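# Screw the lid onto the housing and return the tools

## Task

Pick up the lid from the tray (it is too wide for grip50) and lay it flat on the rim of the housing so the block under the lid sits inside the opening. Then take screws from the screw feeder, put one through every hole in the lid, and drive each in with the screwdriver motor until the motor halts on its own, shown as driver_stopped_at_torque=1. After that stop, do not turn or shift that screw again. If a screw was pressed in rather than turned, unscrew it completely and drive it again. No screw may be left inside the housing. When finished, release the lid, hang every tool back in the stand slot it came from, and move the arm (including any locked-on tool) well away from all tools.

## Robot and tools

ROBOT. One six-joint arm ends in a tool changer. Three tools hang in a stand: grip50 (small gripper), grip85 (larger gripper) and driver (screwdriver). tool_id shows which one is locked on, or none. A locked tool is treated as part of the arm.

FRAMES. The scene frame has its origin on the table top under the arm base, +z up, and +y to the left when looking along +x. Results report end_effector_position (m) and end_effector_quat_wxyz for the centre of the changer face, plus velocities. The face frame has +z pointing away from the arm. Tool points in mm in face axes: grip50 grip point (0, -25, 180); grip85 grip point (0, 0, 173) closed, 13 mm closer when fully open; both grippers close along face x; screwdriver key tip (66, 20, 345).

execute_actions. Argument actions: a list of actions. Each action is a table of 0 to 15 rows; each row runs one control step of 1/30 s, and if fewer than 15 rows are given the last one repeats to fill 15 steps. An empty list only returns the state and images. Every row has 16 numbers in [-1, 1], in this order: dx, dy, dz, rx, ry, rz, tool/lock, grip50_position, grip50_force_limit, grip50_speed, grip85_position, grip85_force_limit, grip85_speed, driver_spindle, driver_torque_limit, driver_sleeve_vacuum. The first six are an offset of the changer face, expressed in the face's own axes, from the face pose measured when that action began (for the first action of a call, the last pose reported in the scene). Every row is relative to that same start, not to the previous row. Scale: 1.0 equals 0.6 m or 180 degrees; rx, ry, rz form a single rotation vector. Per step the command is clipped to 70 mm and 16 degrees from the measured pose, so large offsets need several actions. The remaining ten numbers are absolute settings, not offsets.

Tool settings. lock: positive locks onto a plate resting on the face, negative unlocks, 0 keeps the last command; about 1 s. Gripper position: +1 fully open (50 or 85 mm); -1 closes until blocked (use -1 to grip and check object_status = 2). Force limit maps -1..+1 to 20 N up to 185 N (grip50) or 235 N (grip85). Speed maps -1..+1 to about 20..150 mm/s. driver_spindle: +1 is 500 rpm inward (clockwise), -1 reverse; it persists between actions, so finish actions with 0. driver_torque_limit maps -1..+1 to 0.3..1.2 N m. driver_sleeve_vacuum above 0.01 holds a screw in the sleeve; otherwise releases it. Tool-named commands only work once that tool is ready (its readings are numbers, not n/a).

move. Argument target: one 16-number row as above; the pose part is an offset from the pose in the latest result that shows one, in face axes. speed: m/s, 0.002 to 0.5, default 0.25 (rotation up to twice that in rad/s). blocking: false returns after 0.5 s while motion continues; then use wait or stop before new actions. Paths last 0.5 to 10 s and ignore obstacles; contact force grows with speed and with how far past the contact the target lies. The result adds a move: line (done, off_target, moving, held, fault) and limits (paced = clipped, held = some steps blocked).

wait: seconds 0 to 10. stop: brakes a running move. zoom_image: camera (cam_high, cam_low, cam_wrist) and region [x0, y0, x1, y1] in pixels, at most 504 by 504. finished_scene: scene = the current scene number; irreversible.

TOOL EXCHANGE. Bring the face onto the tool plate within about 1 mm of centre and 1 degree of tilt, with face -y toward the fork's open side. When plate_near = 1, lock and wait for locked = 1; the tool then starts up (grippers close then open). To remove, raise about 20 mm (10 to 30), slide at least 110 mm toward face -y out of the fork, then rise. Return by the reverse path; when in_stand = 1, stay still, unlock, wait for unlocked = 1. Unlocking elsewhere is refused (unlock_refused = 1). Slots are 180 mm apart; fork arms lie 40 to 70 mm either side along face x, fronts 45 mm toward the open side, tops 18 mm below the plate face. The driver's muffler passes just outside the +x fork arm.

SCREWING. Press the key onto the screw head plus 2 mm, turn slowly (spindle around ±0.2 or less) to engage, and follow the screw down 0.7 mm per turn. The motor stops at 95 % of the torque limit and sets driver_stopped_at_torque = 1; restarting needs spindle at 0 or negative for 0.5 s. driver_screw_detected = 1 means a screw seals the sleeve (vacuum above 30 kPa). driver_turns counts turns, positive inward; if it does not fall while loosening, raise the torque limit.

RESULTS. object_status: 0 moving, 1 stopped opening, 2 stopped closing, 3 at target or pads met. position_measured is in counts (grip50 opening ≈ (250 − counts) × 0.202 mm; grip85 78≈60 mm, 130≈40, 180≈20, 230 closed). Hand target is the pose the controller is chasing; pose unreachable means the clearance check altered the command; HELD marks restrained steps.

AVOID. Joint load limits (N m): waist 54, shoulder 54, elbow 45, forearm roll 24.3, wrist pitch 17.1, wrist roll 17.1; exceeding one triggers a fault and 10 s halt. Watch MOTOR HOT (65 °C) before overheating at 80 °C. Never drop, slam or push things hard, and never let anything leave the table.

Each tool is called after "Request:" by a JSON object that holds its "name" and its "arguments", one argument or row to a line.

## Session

Request:
{"name": "execute_actions", "arguments": {
  "actions": []
}}

Scene clock: 0.00 s.
end_effector_position=(+0.4586, -0.0205, +0.3200) locked=0 unlocked=1 plate_near=0 in_stand=0 unlock_refused=0 tool_id=none grip50_position_measured=n/a grip50_object_status=n/a grip85_position_measured=n/a grip85_object_status=n/a driver_sleeve_vacuum_kpa=n/a driver_screw_detected=n/a driver_stopped_at_torque=n/a driver_turns=n/a end_effector_quat_wxyz=(-0.002, +0.721, +0.693, +0.003) end_effector_velocity=(-0.001, -0.001, -0.000) end_effector_angular_velocity=(-0.000, +0.002, -0.000)
Joint positions: [-0.001 -0.271 -0.835  0.002 -0.563 -0.003]
Joint velocities: [-0.001  0.     0.001 -0.001 -0.001 -0.   ]
Joint torques (N m, as the arm reports them, + toward a larger angle): no reading
Motor temperatures (°C, as the motors report them): [30 30 38 32 39 39]
Hand target: +0.459, -0.021, +0.320; -0.002, +0.721, +0.693, +0.003
camera_calibration (this result's frames):
cam_wrist: T_world_to_cam=[[-0.00292315, 0.999983, -0.00512154, 0.0196186], [0.970887, 0.00406476, 0.239505, -0.462157], [0.239522, -0.00427232, -0.970882, 0.247117], [0, 0, 0, 1]] pos_world=[0.389569, -0.016684, 0.350711]

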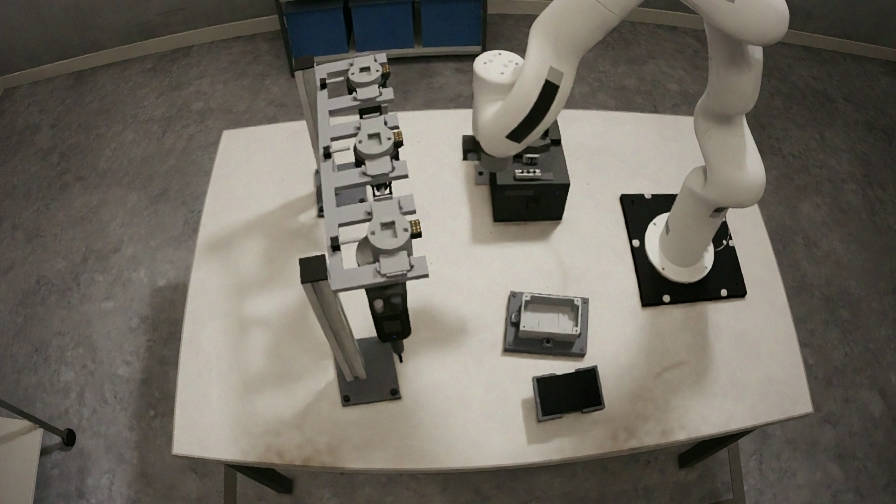

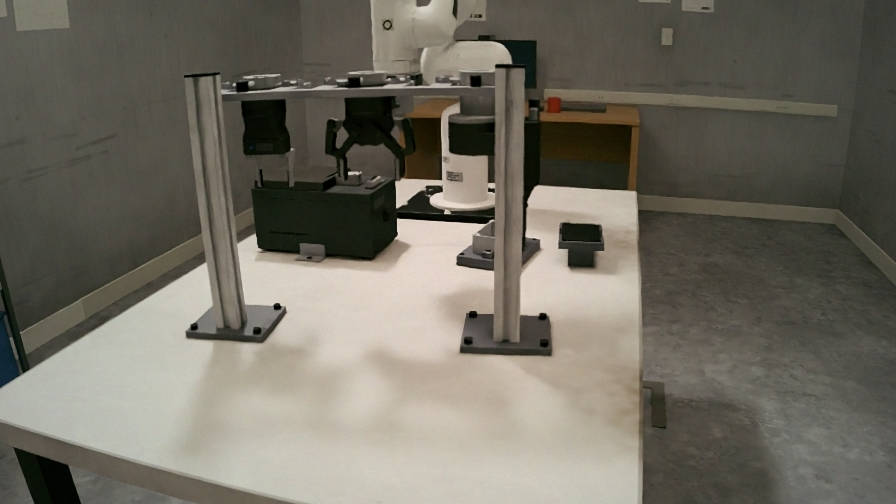

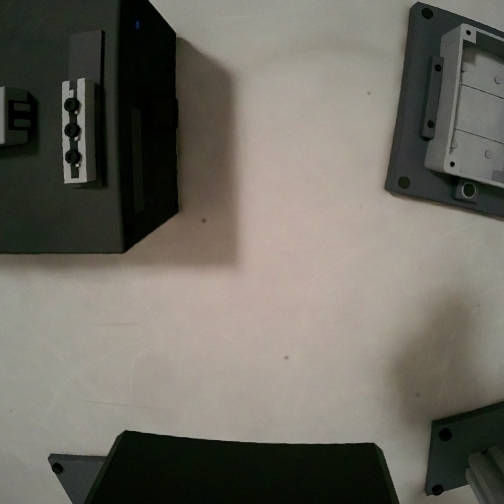

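Request:
{"name": "zoom_image", "arguments": {
  "camera": "cam_high",
  "region": [290,40,450,300]
}}

Request:
{"name": "zoom_image", "arguments": {
  "camera": "cam_high",
  "region": [480,270,640,430]
}}

Region (290, 40, 450, 300) of cam_high's 896x504 image, scaled by 1.938, with more detail than that image has; it fills the left 310 columns of this view, and the rest is white.

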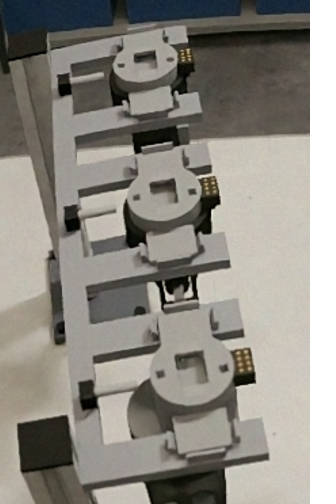

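Region (480, 270, 640, 430) of cam_high's 896x504 image, scaled by 3.150, with more detail than that image has.

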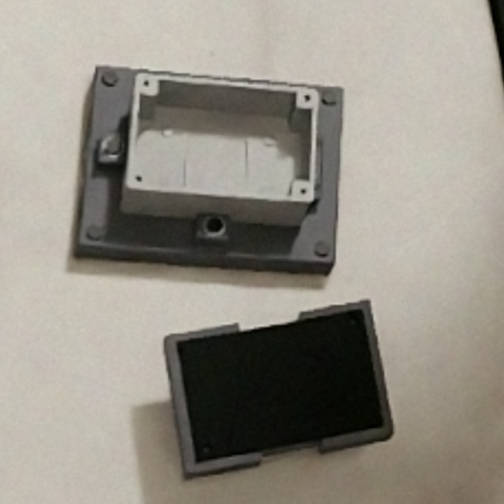

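Request:
{"name": "move", "arguments": {
  "target": [0,0.05,-0.24,0,0,-0.0567,0,0,0,0,1,0,0,0,0,0],
  "speed": 0.3
}}

Scene clock: 45.20 s.
end_effector_position=(+0.4882, -0.0226, +0.4635) locked=0 unlocked=1 plate_near=0 in_stand=0 unlock_refused=0 tool_id=none grip50_position_measured=n/a grip50_object_status=n/a grip85_position_measured=n/a grip85_object_status=n/a driver_sleeve_vacuum_kpa=n/a driver_screw_detected=n/a driver_stopped_at_torque=n/a driver_turns=n/a end_effector_quat_wxyz=(-0.002, +0.657, +0.754, +0.003) end_effector_velocity=(+0.001, -0.000, +0.003) end_effector_angular_velocity=(+0.001, -0.002, +0.001)
Joint positions: [-0.001 -0.158 -1.062  0.002 -0.904 -0.18 ]
Joint velocities: [-0.001  0.    -0.006  0.002 -0.004 -0.003]
Joint torques (N m, as the arm reports them, + toward a larger angle): [ -2.    27.62 -17.39   0.23   0.07  -0.29]
Motor temperatures (°C, as the motors report them): [30 31 38 32 39 39]
Hand target: +0.488, -0.023, +0.464; -0.002, +0.656, +0.754, +0.003
Off the commanded pose: 0.001 m, 0 deg.
move: done
camera_calibration (this result's frames):
cam_wrist: T_world_to_cam=[[-0.180275, 0.983603, -0.00507677, 0.108654], [0.954656, 0.176208, 0.239962, -0.513693], [0.236922, 0.0384127, -0.970769, 0.381512], [0, 0, 0, 1]] pos_world=[0.419599, -0.0310101, 0.494179]

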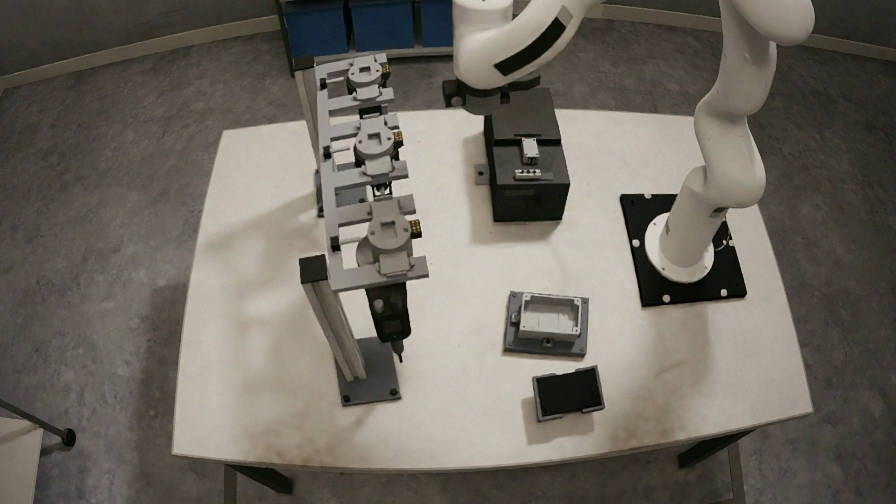

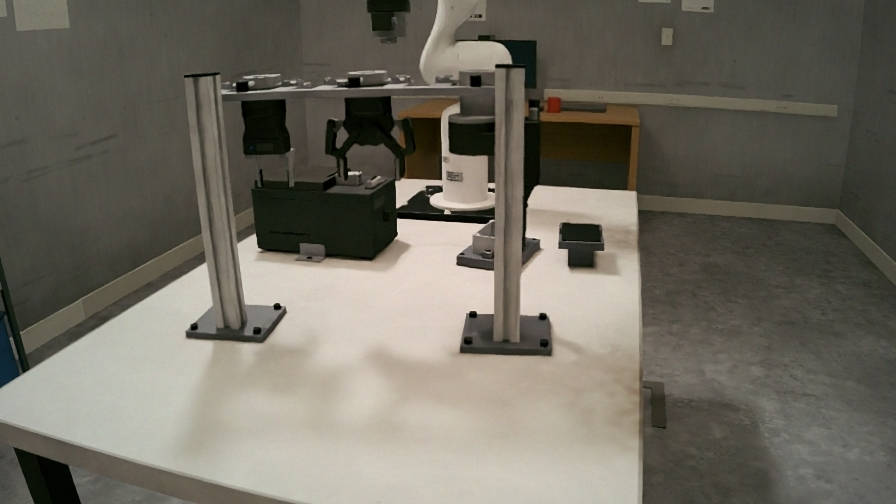

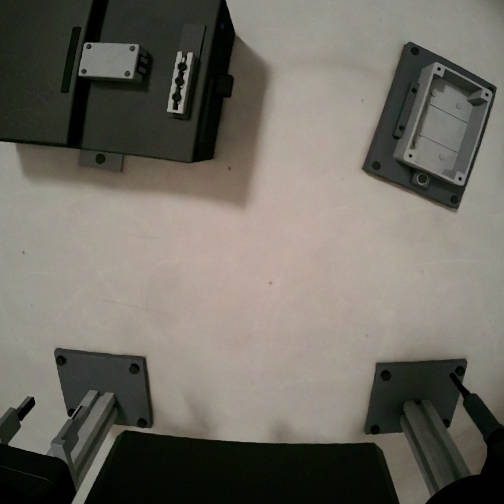

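Request:
{"name": "move", "arguments": {
  "target": [-0.0073,0.2913,0.0167,0,0,0,0,0,0,0,1,0,0,0,0,0],
  "speed": 0.25
}}

Scene clock: 51.33 s.
end_effector_position=(+0.6617, -0.0030, +0.4538) locked=0 unlocked=1 plate_near=0 in_stand=0 unlock_refused=0 tool_id=none grip50_position_measured=n/a grip50_object_status=n/a grip85_position_measured=n/a grip85_object_status=n/a driver_sleeve_vacuum_kpa=n/a driver_screw_detected=n/a driver_stopped_at_torque=n/a driver_turns=n/a end_effector_quat_wxyz=(-0.002, +0.656, +0.754, +0.003) end_effector_velocity=(+0.001, +0.001, -0.000) end_effector_angular_velocity=(+0.000, +0.001, +0.000)
Joint positions: [ 0.039 -0.599 -1.625  0.002 -1.026 -0.14 ]
Joint velocities: [ 0.001 -0.004 -0.006  0.    -0.003  0.   ]
Joint torques (N m, as the arm reports them, + toward a larger angle): [ -1.65  49.26 -17.41   0.35   0.    -0.18]
Motor temperatures (°C, as the motors report them): [30 31 38 32 39 39]
Hand target: +0.662, -0.003, +0.454; -0.002, +0.656, +0.754, +0.003
Off the commanded pose: 0.000 m, 0 deg.
move: done
camera_calibration (this result's frames):
cam_wrist: T_world_to_cam=[[-0.180413, 0.983579, -0.00493126, 0.120682], [0.954604, 0.176302, 0.240101, -0.680509], [0.237028, 0.0386098, -0.970735, 0.330199], [0, 0, 0, 1]] pos_world=[0.593123, -0.0114738, 0.484522]

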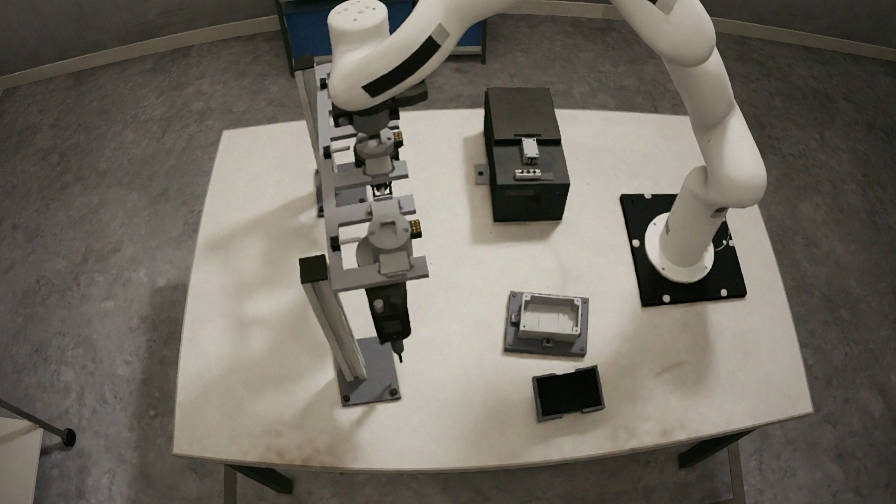

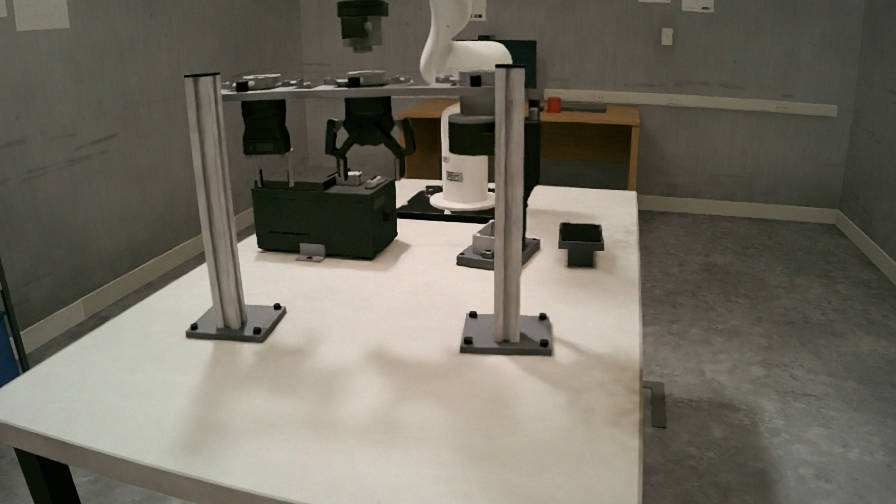

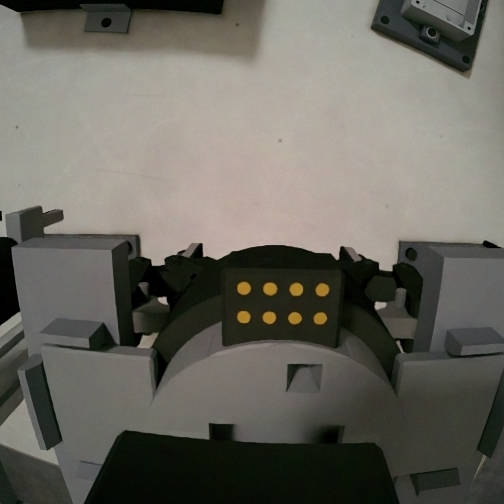

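Request:
{"name": "execute_actions", "arguments": {
  "actions": [
    [[0.0073,-0.0013,0,0,0,0,0,0,0,0,1,0,0,0,0,0]],
    [[0,0,0,0,0,0,0,0,0,0,1,0,0,0,0,0]]
  ]
}}

Request:
{"name": "zoom_image", "arguments": {
  "camera": "cam_wrist",
  "region": [150,230,390,450]
}}

Scene clock: 62.90 s.
end_effector_position=(+0.6604, +0.0012, +0.4539) locked=0 unlocked=1 plate_near=0 in_stand=0 unlock_refused=0 tool_id=none grip50_position_measured=n/a grip50_object_status=n/a grip85_position_measured=n/a grip85_object_status=n/a driver_sleeve_vacuum_kpa=n/a driver_screw_detected=n/a driver_stopped_at_torque=n/a driver_turns=n/a end_effector_quat_wxyz=(-0.002, +0.656, +0.754, +0.003) end_effector_velocity=(-0.000, -0.001, -0.000) end_effector_angular_velocity=(-0.000, +0.000, -0.001)
Joint positions: [ 0.045 -0.595 -1.62   0.002 -1.024 -0.134]
Joint velocities: [-0.001  0.     0.001 -0.     0.     0.   ]
Joint torques (N m, as the arm reports them, + toward a larger angle): [ -2.06  49.35 -18.01   0.27   0.12  -0.3 ]
Motor temperatures (°C, as the motors report them): [30 31 38 32 39 39]
Hand target: +0.660, +0.001, +0.454; -0.002, +0.656, +0.754, +0.003
Off the commanded pose: 0.000 m, 0 deg.
Step readings (end_effector_position; steps 1 to 15: 1st action; 16 to 30: 2nd action):
0: (+0.6619, -0.0030, +0.4536)
1: (+0.6619, -0.0030, +0.4536)
2: (+0.6617, -0.0025, +0.4536)
4: (+0.6610, -0.0004, +0.4537)
8: (+0.6604, +0.0011, +0.4539)
15: (+0.6604, +0.0012, +0.4539)
16: (+0.6604, +0.0012, +0.4539)
17: (+0.6604, +0.0012, +0.4539)
19: (+0.6604, +0.0012, +0.4539)
23: (+0.6604, +0.0012, +0.4539)
30: end_effector_position above
camera_calibration (this result's frames):
cam_wrist: T_world_to_cam=[[-0.180388, 0.983583, -0.00492362, 0.116276], [0.954612, 0.176276, 0.240089, -0.679951], [0.237015, 0.0386089, -0.970738, 0.330387], [0, 0, 0, 1]] pos_world=[0.591757, -0.00726391, 0.48454]

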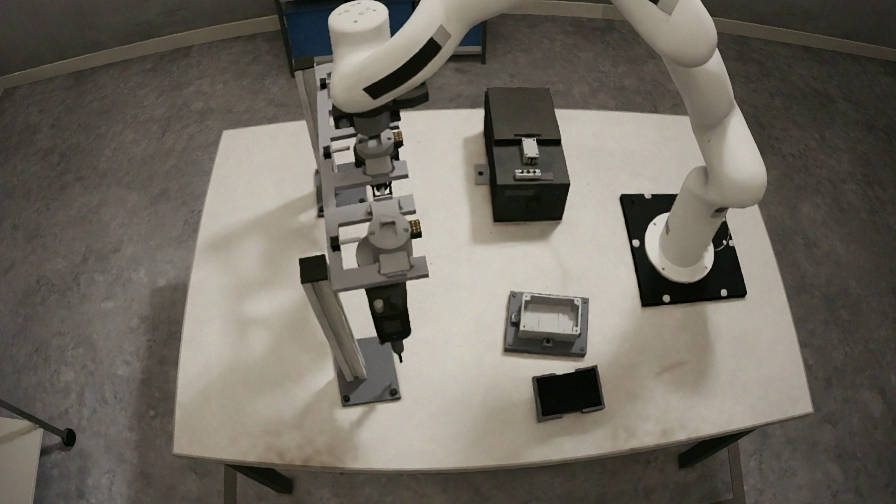

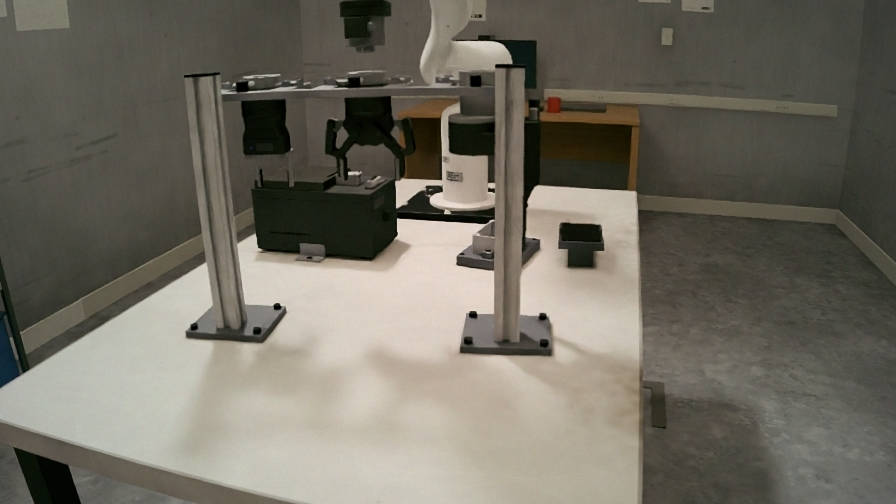

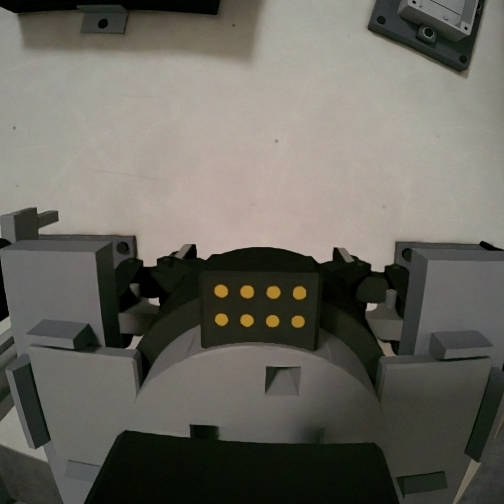

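Region (150, 230, 390, 450) of cam_wrist's 504x504 image, scaled by 2.100, with more detail than that image has; it fills the top 462 rows of this view, and the rest is white.

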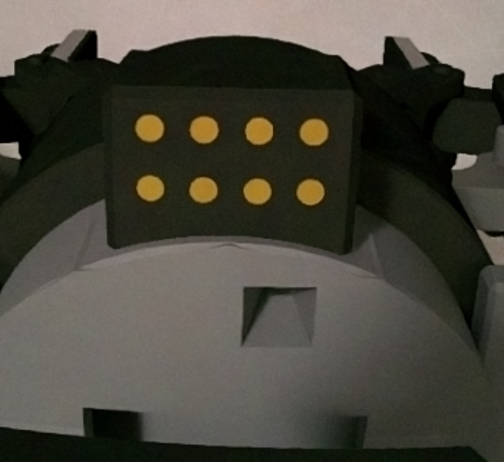

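Request:
{"name": "move", "arguments": {
  "target": [0.0006,-0.0006,0.05,0,0,0,0,0,0,0,1,0,0,0,0,0],
  "speed": 0.04
}}

Request:
{"name": "zoom_image", "arguments": {
  "camera": "cam_wrist",
  "region": [150,230,390,450]
}}

Scene clock: 72.03 s.
end_effector_position=(+0.6600, +0.0017, +0.4240) locked=0 unlocked=1 plate_near=0 in_stand=0 unlock_refused=0 tool_id=none grip50_position_measured=n/a grip50_object_status=n/a grip85_position_measured=n/a grip85_object_status=n/a driver_sleeve_vacuum_kpa=n/a driver_screw_detected=n/a driver_stopped_at_torque=n/a driver_turns=n/a end_effector_quat_wxyz=(-0.002, +0.657, +0.754, +0.003) end_effector_velocity=(-0.000, +0.000, -0.001) end_effector_angular_velocity=(-0.000, +0.001, +0.001)
Joint positions: [ 0.046 -0.613 -1.579  0.002 -0.965 -0.133]
Joint velocities: [ 0.    -0.     0.001 -0.     0.001 -0.   ]
Joint torques (N m, as the arm reports them, + toward a larger angle): [ -1.48  48.87 -17.79   0.28   0.13  -0.18]
Motor temperatures (°C, as the motors report them): [30 31 39 32 39 39]
Hand target: +0.660, +0.002, +0.424; -0.002, +0.657, +0.754, +0.003
Off the commanded pose: 0.000 m, 0 deg.
move: done
camera_calibration (this result's frames):
cam_wrist: T_world_to_cam=[[-0.180302, 0.983599, -0.00499822, 0.115568], [0.954594, 0.176206, 0.240211, -0.672554], [0.237152, 0.0385393, -0.970708, 0.301363], [0, 0, 0, 1]] pos_world=[0.591384, -0.0067793, 0.454669]

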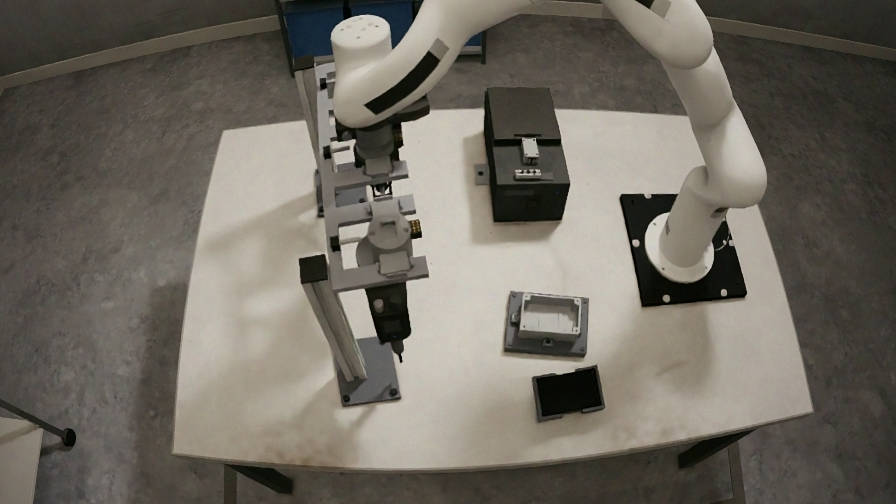

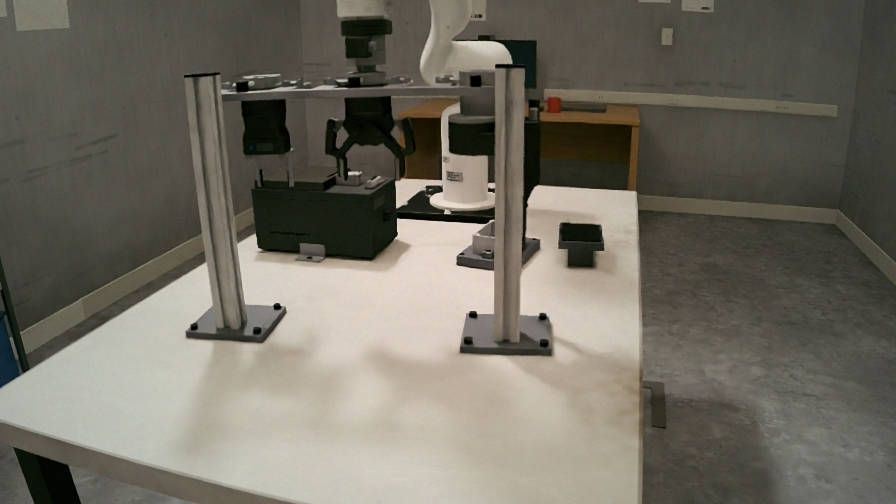

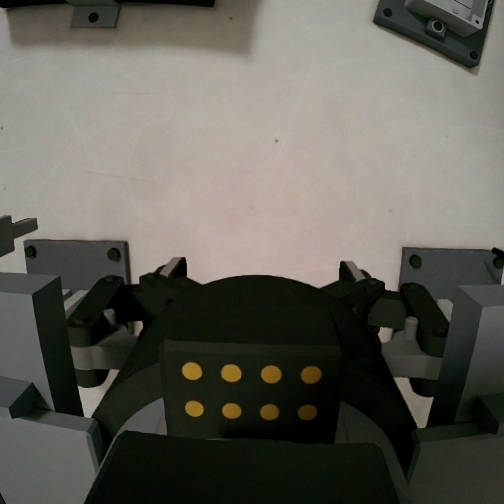

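Region (150, 230, 390, 450) of cam_wrist's 504x504 image, scaled by 2.100, with more detail than that image has; it fills the top 462 rows of this view, and the rest is white.

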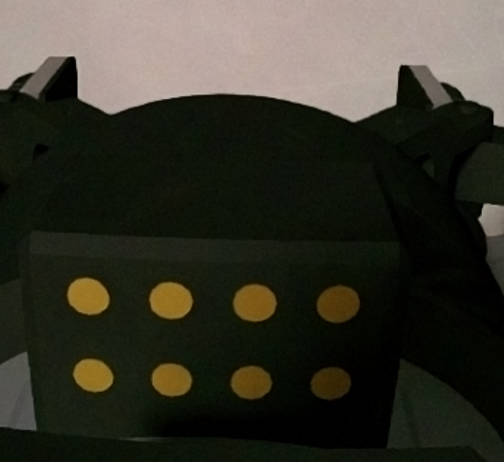

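Request:
{"name": "execute_actions", "arguments": {
  "actions": [
    [[-0.0004,0,0.008,0,0,0,0,0,0,0,1,0,0,0,0,0]],
    [[0,0,0.007,0,0,0,0,0,0,0,1,0,0,0,0,0]],
    [[0,0,0.004,0,0,0,0,0,0,0,1,0,0,0,0,0]],
    [[0,0,0.002,0,0,0,0,0,0,0,1,0,0,0,0,0]]
  ]
}}

Scene clock: 81.47 s.
end_effector_position=(+0.6601, +0.0015, +0.4119) locked=0 unlocked=1 plate_near=1 in_stand=1 unlock_refused=0 tool_id=none grip50_position_measured=n/a grip50_object_status=n/a grip85_position_measured=n/a grip85_object_status=n/a driver_sleeve_vacuum_kpa=n/a driver_screw_detected=n/a driver_stopped_at_torque=n/a driver_turns=n/a end_effector_quat_wxyz=(-0.002, +0.656, +0.754, +0.003) end_effector_velocity=(+0.000, +0.000, +0.000) end_effector_angular_velocity=(+0.000, -0.001, -0.000)
Joint positions: [ 0.045 -0.622 -1.565  0.002 -0.941 -0.134]
Joint velocities: [ 0.001  0.    -0.     0.    -0.     0.001]
Joint torques (N m, as the arm reports them, + toward a larger angle): [ -1.97  41.67 -15.56   0.5    0.79   0.22]
Motor temperatures (°C, as the motors report them): [30 31 39 32 39 39]
Hand target: +0.660, +0.002, +0.412; -0.002, +0.657, +0.754, +0.003
Off the commanded pose: 0.000 m, 0 deg.
Step readings (end_effector_position; steps 1 to 15: 1st action; 16 to 30: 2nd action; 31 to 45: 3rd action; 46 to 60: 4th action):
0: (+0.6600, +0.0017, +0.4239)
1: (+0.6600, +0.0017, +0.4238)
2: (+0.6601, +0.0016, +0.4234)
4: (+0.6600, +0.0015, +0.4211)
8: (+0.6600, +0.0015, +0.4192)
15: (+0.6600, +0.0015, +0.4192)
16: (+0.6600, +0.0015, +0.4192)
17: (+0.6601, +0.0015, +0.4188)
19: (+0.6601, +0.0015, +0.4167)
23: (+0.6600, +0.0015, +0.4151)
30: (+0.6601, +0.0015, +0.4151)
31: (+0.6601, +0.0015, +0.4151)
32: (+0.6601, +0.0015, +0.4148)
34: (+0.6601, +0.0016, +0.4137)
38: (+0.6600, +0.0015, +0.4128)
45: (+0.6600, +0.0015, +0.4127)
46: (+0.6600, +0.0015, +0.4127)
47: (+0.6601, +0.0015, +0.4126)
49: (+0.6601, +0.0015, +0.4121)
53: (+0.6601, +0.0015, +0.4120)
60: end_effector_position above
camera_calibration (this result's frames):
cam_wrist: T_world_to_cam=[[-0.180431, 0.983574, -0.00513114, 0.115854], [0.954479, 0.176349, 0.240564, -0.669748], [0.237518, 0.0385078, -0.97062, 0.289332], [0, 0, 0, 1]] pos_world=[0.591443, -0.00698295, 0.442543]

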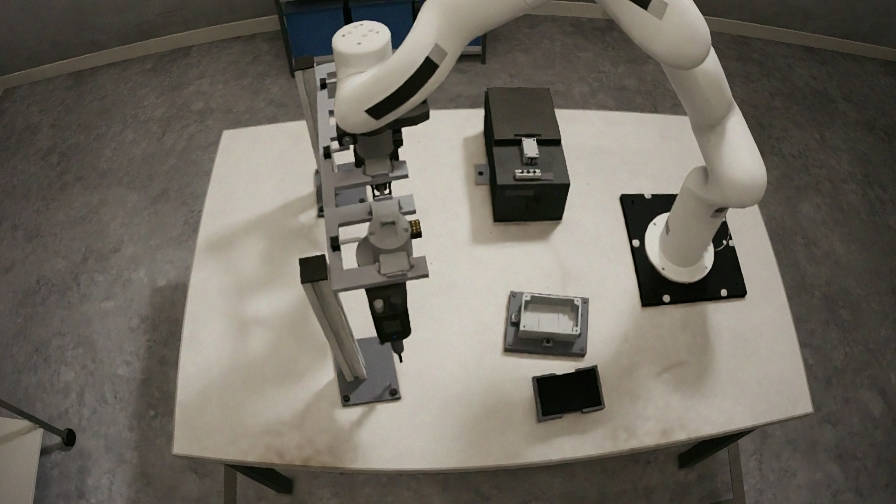

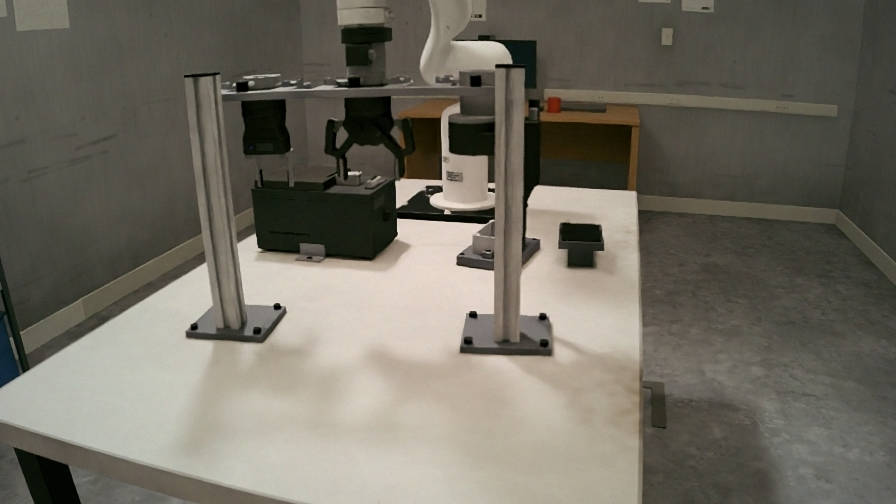

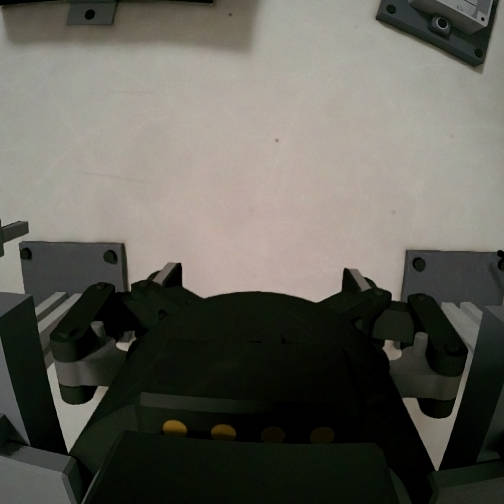

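plate_near=1. Lock; grip85 slot at (0.6601,0.0015,0.4118).

Request:
{"name": "execute_actions", "arguments": {
  "actions": [
    [[0,0,-0.0008,0,0,0,1,0,0,0,1,0,0,0,0,0]],
    [[0,0,0,0,0,0,1,0,0,0,1,0,0,0,0,0]],
    [[0,0,0,0,0,0,1,0,0,0,1,0,0,0,0,0]]
  ]
}}

Request:
{"name": "move", "arguments": {
  "target": [0,0,-0.0333,0,0,0,1,0,0,0,1,0,0,0,0,0],
  "speed": 0.04
}}

Scene clock: 89.83 s.
end_effector_position=(+0.6600, +0.0015, +0.4121) locked=1 unlocked=0 plate_near=1 in_stand=1 unlock_refused=0 tool_id=grip85 grip50_position_measured=n/a grip50_object_status=n/a grip85_position_measured=n/a grip85_object_status=n/a driver_sleeve_vacuum_kpa=n/a driver_screw_detected=n/a driver_stopped_at_torque=n/a driver_turns=n/a end_effector_quat_wxyz=(-0.002, +0.656, +0.754, +0.003) end_effector_velocity=(+0.000, -0.000, -0.000) end_effector_angular_velocity=(-0.000, -0.000, +0.000)
Joint positions: [ 0.045 -0.622 -1.565  0.002 -0.942 -0.134]
Joint velocities: [-0.    -0.    -0.    -0.001  0.    -0.   ]
Joint torques (N m, as the arm reports them, + toward a larger angle): [ -0.65  45.37 -19.09   2.22   2.13   1.08]
Motor temperatures (°C, as the motors report them): [30 31 39 32 39 39]
Hand target: +0.660, +0.001, +0.412; -0.002, +0.656, +0.754, +0.003
Off the commanded pose: 0.000 m, 0 deg.
Step readings (end_effector_position; steps 1 to 15: 1st action; 16 to 30: 2nd action; 31 to 45: 3rd action):
0: (+0.6600, +0.0015, +0.4116)
1: (+0.6600, +0.0015, +0.4116)
2: (+0.6600, +0.0015, +0.4116)
4: (+0.6600, +0.0015, +0.4117)
8: (+0.6601, +0.0015, +0.4117)
15: (+0.6601, +0.0015, +0.4118)
16: (+0.6601, +0.0015, +0.4118)
17: (+0.6600, +0.0015, +0.4118)
19: (+0.6600, +0.0015, +0.4117)
23: (+0.6599, +0.0015, +0.4119)
30: (+0.6600, +0.0015, +0.4121)
31: (+0.6600, +0.0015, +0.4121)
32: (+0.6600, +0.0015, +0.4121)
34: (+0.6600, +0.0015, +0.4121)
38: (+0.6600, +0.0015, +0.4121)
45: end_effector_position above
camera_calibration (this result's frames):
cam_wrist: T_world_to_cam=[[-0.180565, 0.98355, -0.00501231, 0.115878], [0.954576, 0.176469, 0.240092, -0.669608], [0.237027, 0.0385675, -0.970737, 0.289947], [0, 0, 0, 1]] pos_world=[0.59139, -0.00698913, 0.44281]

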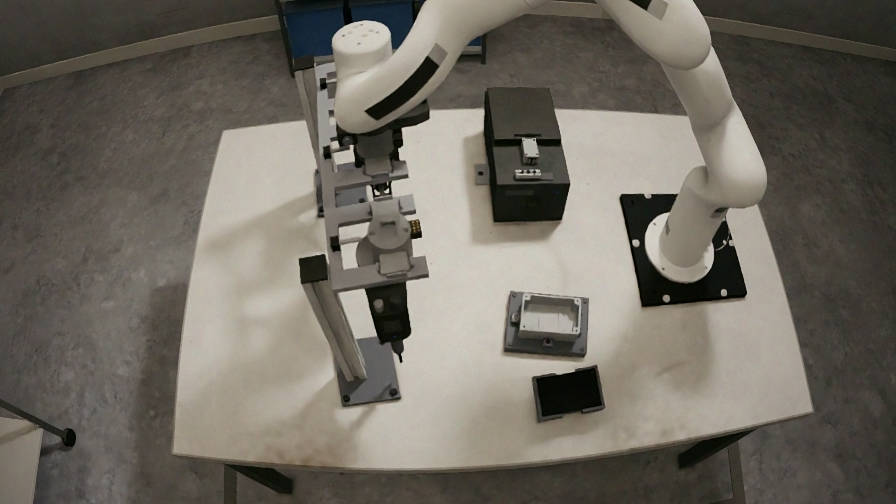

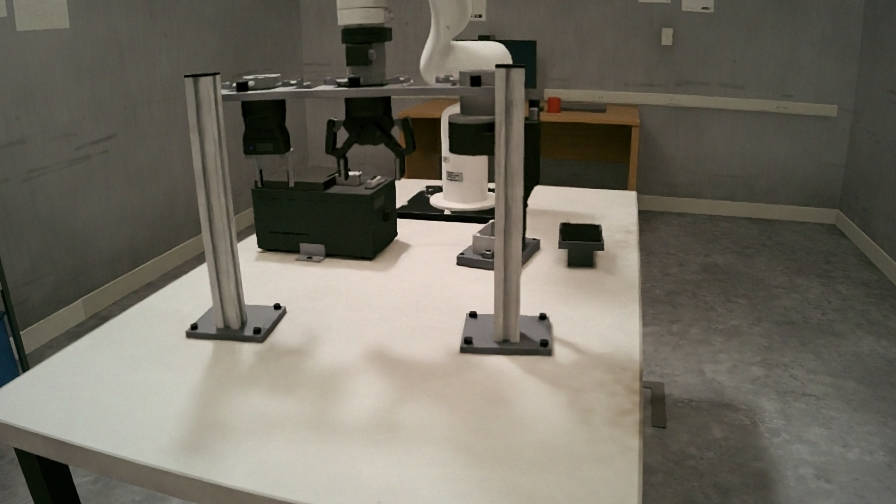

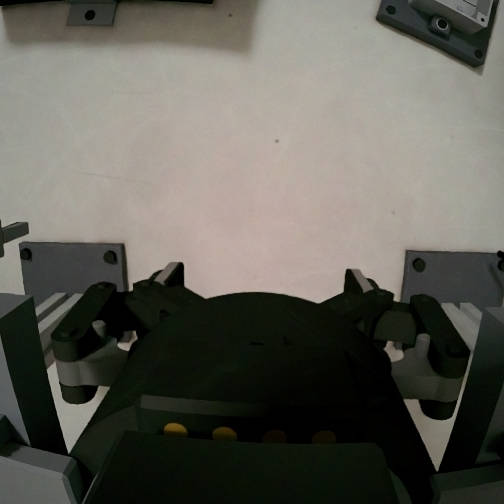

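Scene clock: 90.67 s.
end_effector_position=(+0.6600, +0.0014, +0.4319) locked=1 unlocked=0 plate_near=1 in_stand=0 unlock_refused=0 tool_id=grip85 grip50_position_measured=n/a grip50_object_status=n/a grip85_position_measured=n/a grip85_object_status=n/a driver_sleeve_vacuum_kpa=n/a driver_screw_detected=n/a driver_stopped_at_torque=n/a driver_turns=n/a end_effector_quat_wxyz=(-0.002, +0.656, +0.754, +0.003) end_effector_velocity=(-0.001, +0.000, +0.000) end_effector_angular_velocity=(-0.000, +0.003, +0.001)
Joint positions: [ 0.045 -0.608 -1.589  0.002 -0.98  -0.134]
Joint velocities: [ 0.001  0.    -0.    -0.    -0.004 -0.   ]
Joint torques (N m, as the arm reports them, + toward a larger angle): [ -1.39  61.14 -22.15   0.17  -0.06  -0.3 ]
Motor temperatures (°C, as the motors report them): [30 31 39 32 39 39]
Hand target: +0.660, +0.001, +0.432; -0.002, +0.656, +0.754, +0.003
Off the commanded pose: 0.000 m, 0 deg.
move: done
camera_calibration (this result's frames):
cam_wrist: T_world_to_cam=[[-0.180596, 0.983545, -0.0049395, 0.116068], [0.954612, 0.176489, 0.239933, -0.674267], [0.236856, 0.0386156, -0.970777, 0.309305], [0, 0, 0, 1]] pos_world=[0.591364, -0.00710136, 0.462618]

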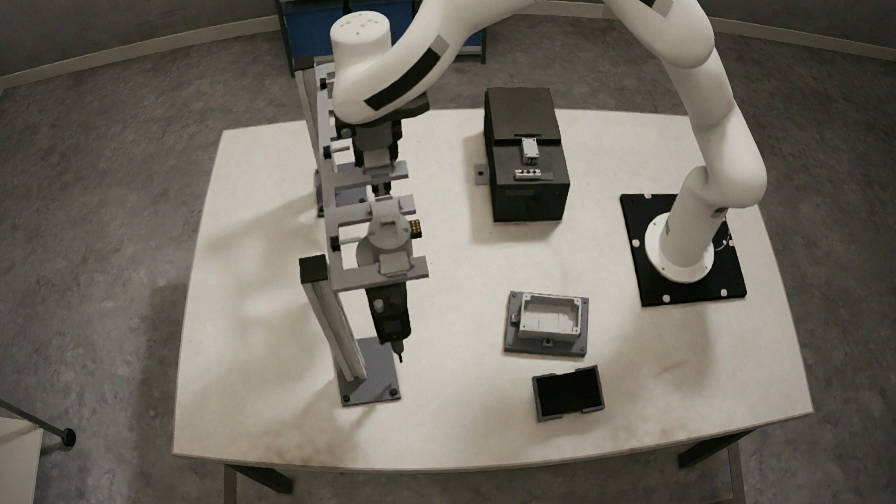

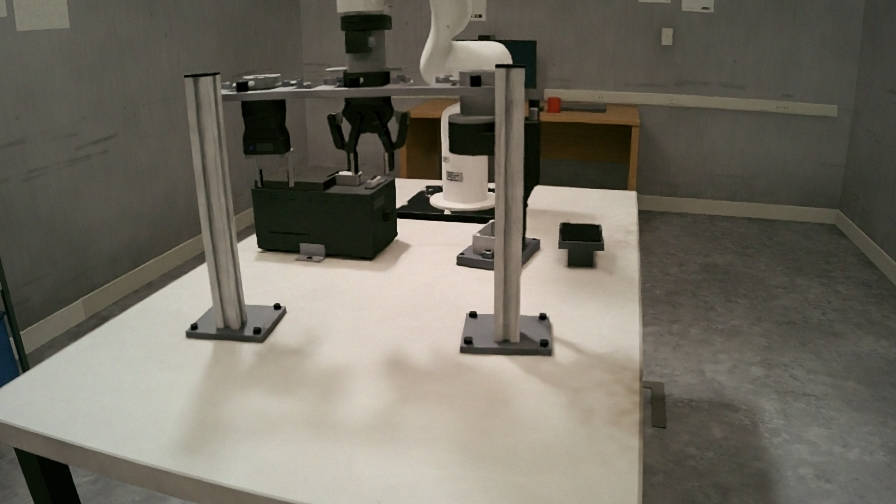

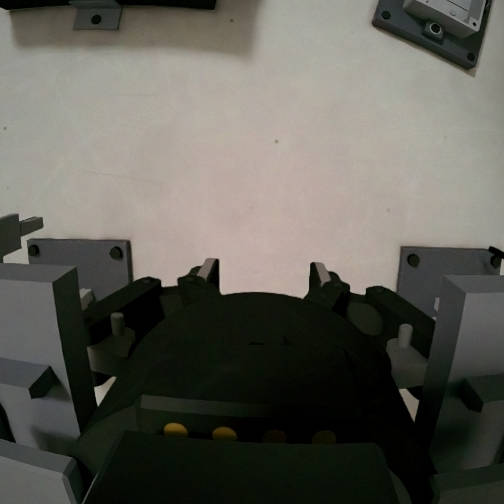

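Request:
{"name": "move", "arguments": {
  "target": [0,-0.21,0,0,0,0,1,0,0,0,1,0,0,0,0,0],
  "speed": 0.1
}}

Scene clock: 97.67 s.
end_effector_position=(+0.5353, -0.0158, +0.4318) locked=1 unlocked=0 plate_near=1 in_stand=0 unlock_refused=0 tool_id=grip85 grip50_position_measured=n/a grip50_object_status=n/a grip85_position_measured=3 grip85_object_status=3 driver_sleeve_vacuum_kpa=n/a driver_screw_detected=n/a driver_stopped_at_torque=n/a driver_turns=n/a end_effector_quat_wxyz=(-0.002, +0.656, +0.754, +0.003) end_effector_velocity=(-0.001, -0.000, +0.000) end_effector_angular_velocity=(+0.001, -0.001, -0.001)
Joint positions: [ 0.015 -0.3   -1.159  0.002 -0.858 -0.165]
Joint velocities: [-0.     0.002  0.003  0.001  0.002 -0.   ]
Joint torques (N m, as the arm reports them, + toward a larger angle): [ -0.83  41.89 -21.64   0.12  -0.02  -0.21]
Motor temperatures (°C, as the motors report them): [30 31 39 32 39 39]
Hand target: +0.535, -0.016, +0.432; -0.002, +0.656, +0.754, +0.003
Off the commanded pose: 0.000 m, 0 deg.
move: done
camera_calibration (this result's frames):
cam_wrist: T_world_to_cam=[[-0.180443, 0.983572, -0.00515218, 0.110502], [0.954579, 0.176382, 0.240143, -0.552304], [0.237107, 0.0384139, -0.970724, 0.33917], [0, 0, 0, 1]] pos_world=[0.466737, -0.0242991, 0.462441]

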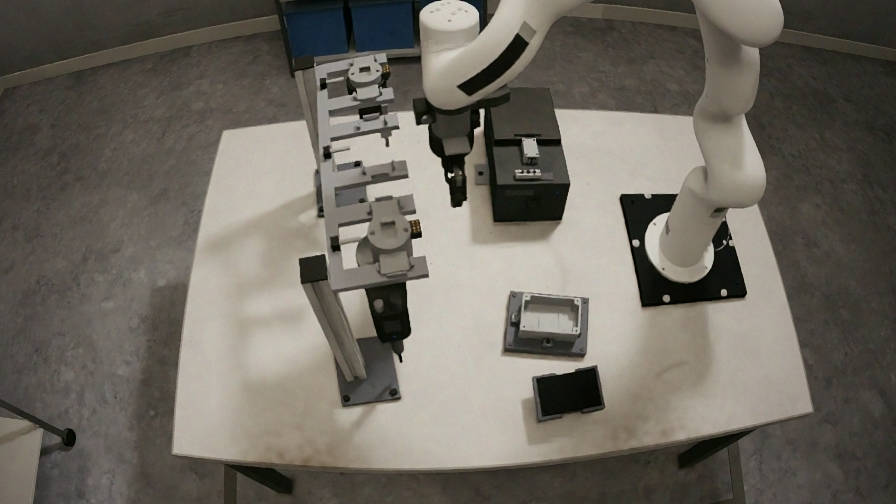

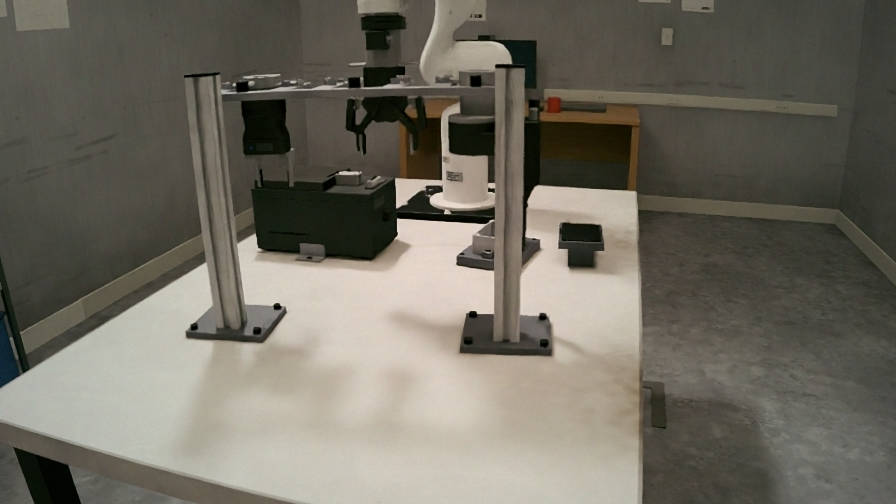

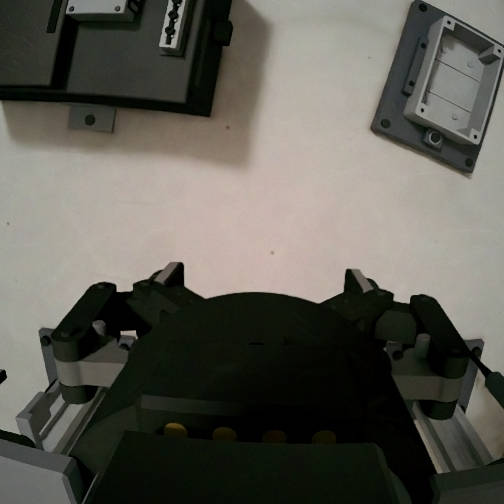

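Request:
{"name": "move", "arguments": {
  "target": [0.6323,-0.2563,0.1667,0,0,0.006,1,0,0,0,1,0,0,0,0,0],
  "speed": 0.3
}}

Scene clock: 156.53 s.
end_effector_position=(+0.3312, +0.3393, +0.3339) locked=1 unlocked=0 plate_near=1 in_stand=0 unlock_refused=0 tool_id=grip85 grip50_position_measured=n/a grip50_object_status=n/a grip85_position_measured=3 grip85_object_status=3 driver_sleeve_vacuum_kpa=n/a driver_screw_detected=n/a driver_stopped_at_torque=n/a driver_turns=n/a end_effector_quat_wxyz=(-0.002, +0.664, +0.748, +0.003) end_effector_velocity=(-0.000, +0.001, -0.001) end_effector_angular_velocity=(-0.002, +0.000, -0.001)
Joint positions: [ 0.839 -0.287 -0.89   0.003 -0.602  0.678]
Joint velocities: [ 0.002 -0.002 -0.001 -0.002 -0.001  0.005]
Joint torques (N m, as the arm reports them, + toward a larger angle): [ -2.79  39.01 -18.99   0.33  -0.05  -0.32]
Motor temperatures (°C, as the motors report them): [30 31 40 32 39 39]
Hand target: +0.331, +0.340, +0.334; -0.002, +0.664, +0.748, +0.003
Off the commanded pose: 0.000 m, 0 deg.
move: done
camera_calibration (this result's frames):
cam_wrist: T_world_to_cam=[[-0.161252, 0.986903, -0.00441535, -0.283898], [0.958144, 0.157622, 0.238989, -0.391044], [0.236555, 0.0343069, -0.971012, 0.280621], [0, 0, 0, 1]] pos_world=[0.262515, 0.33219, 0.364688]

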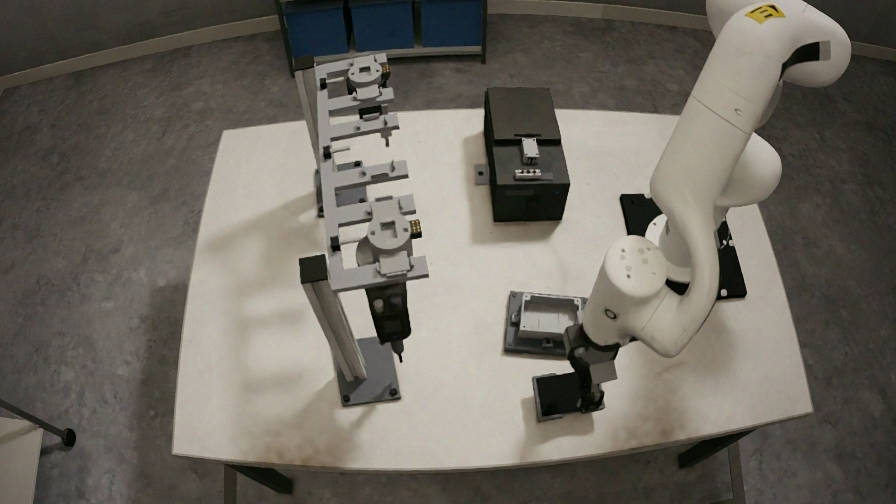

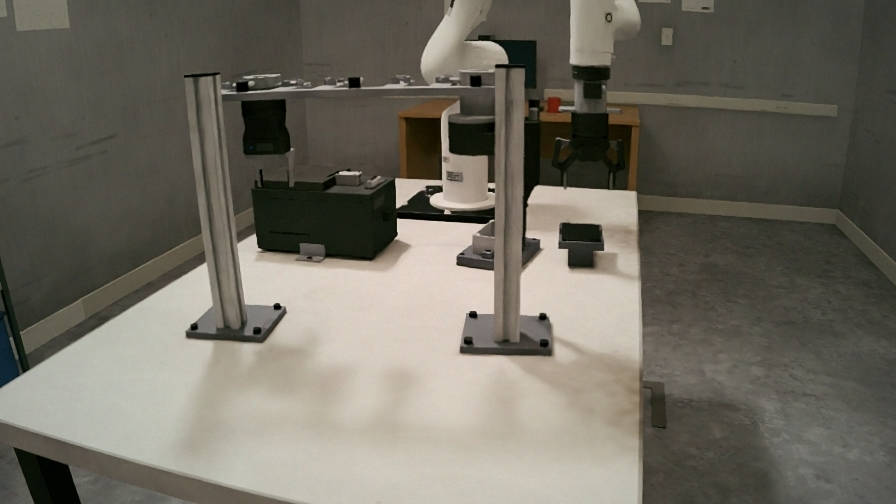

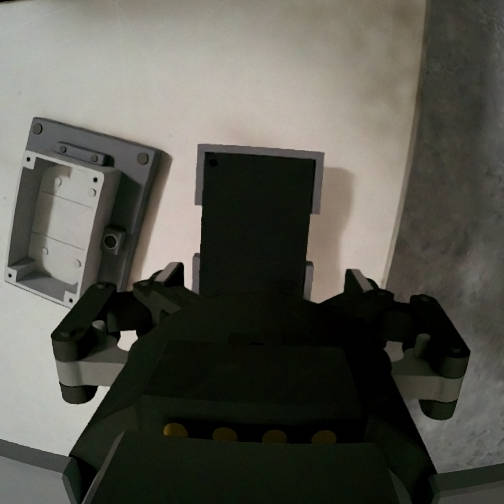

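Request:
{"name": "zoom_image", "arguments": {
  "camera": "cam_wrist",
  "region": [160,130,370,310]
}}

Region (160, 130, 370, 310) of cam_wrist's 504x504 image, scaled by 2.400, with more detail than that image has; it fills the top 432 rows of this view, and the rest is white.

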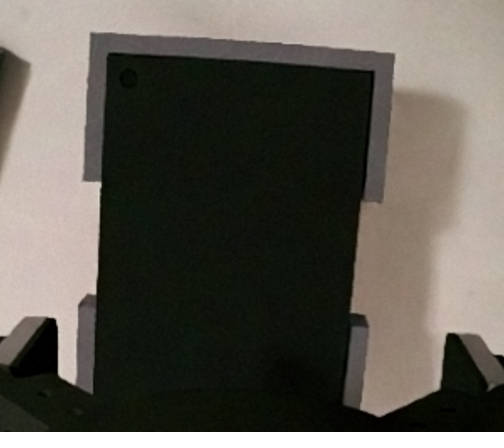

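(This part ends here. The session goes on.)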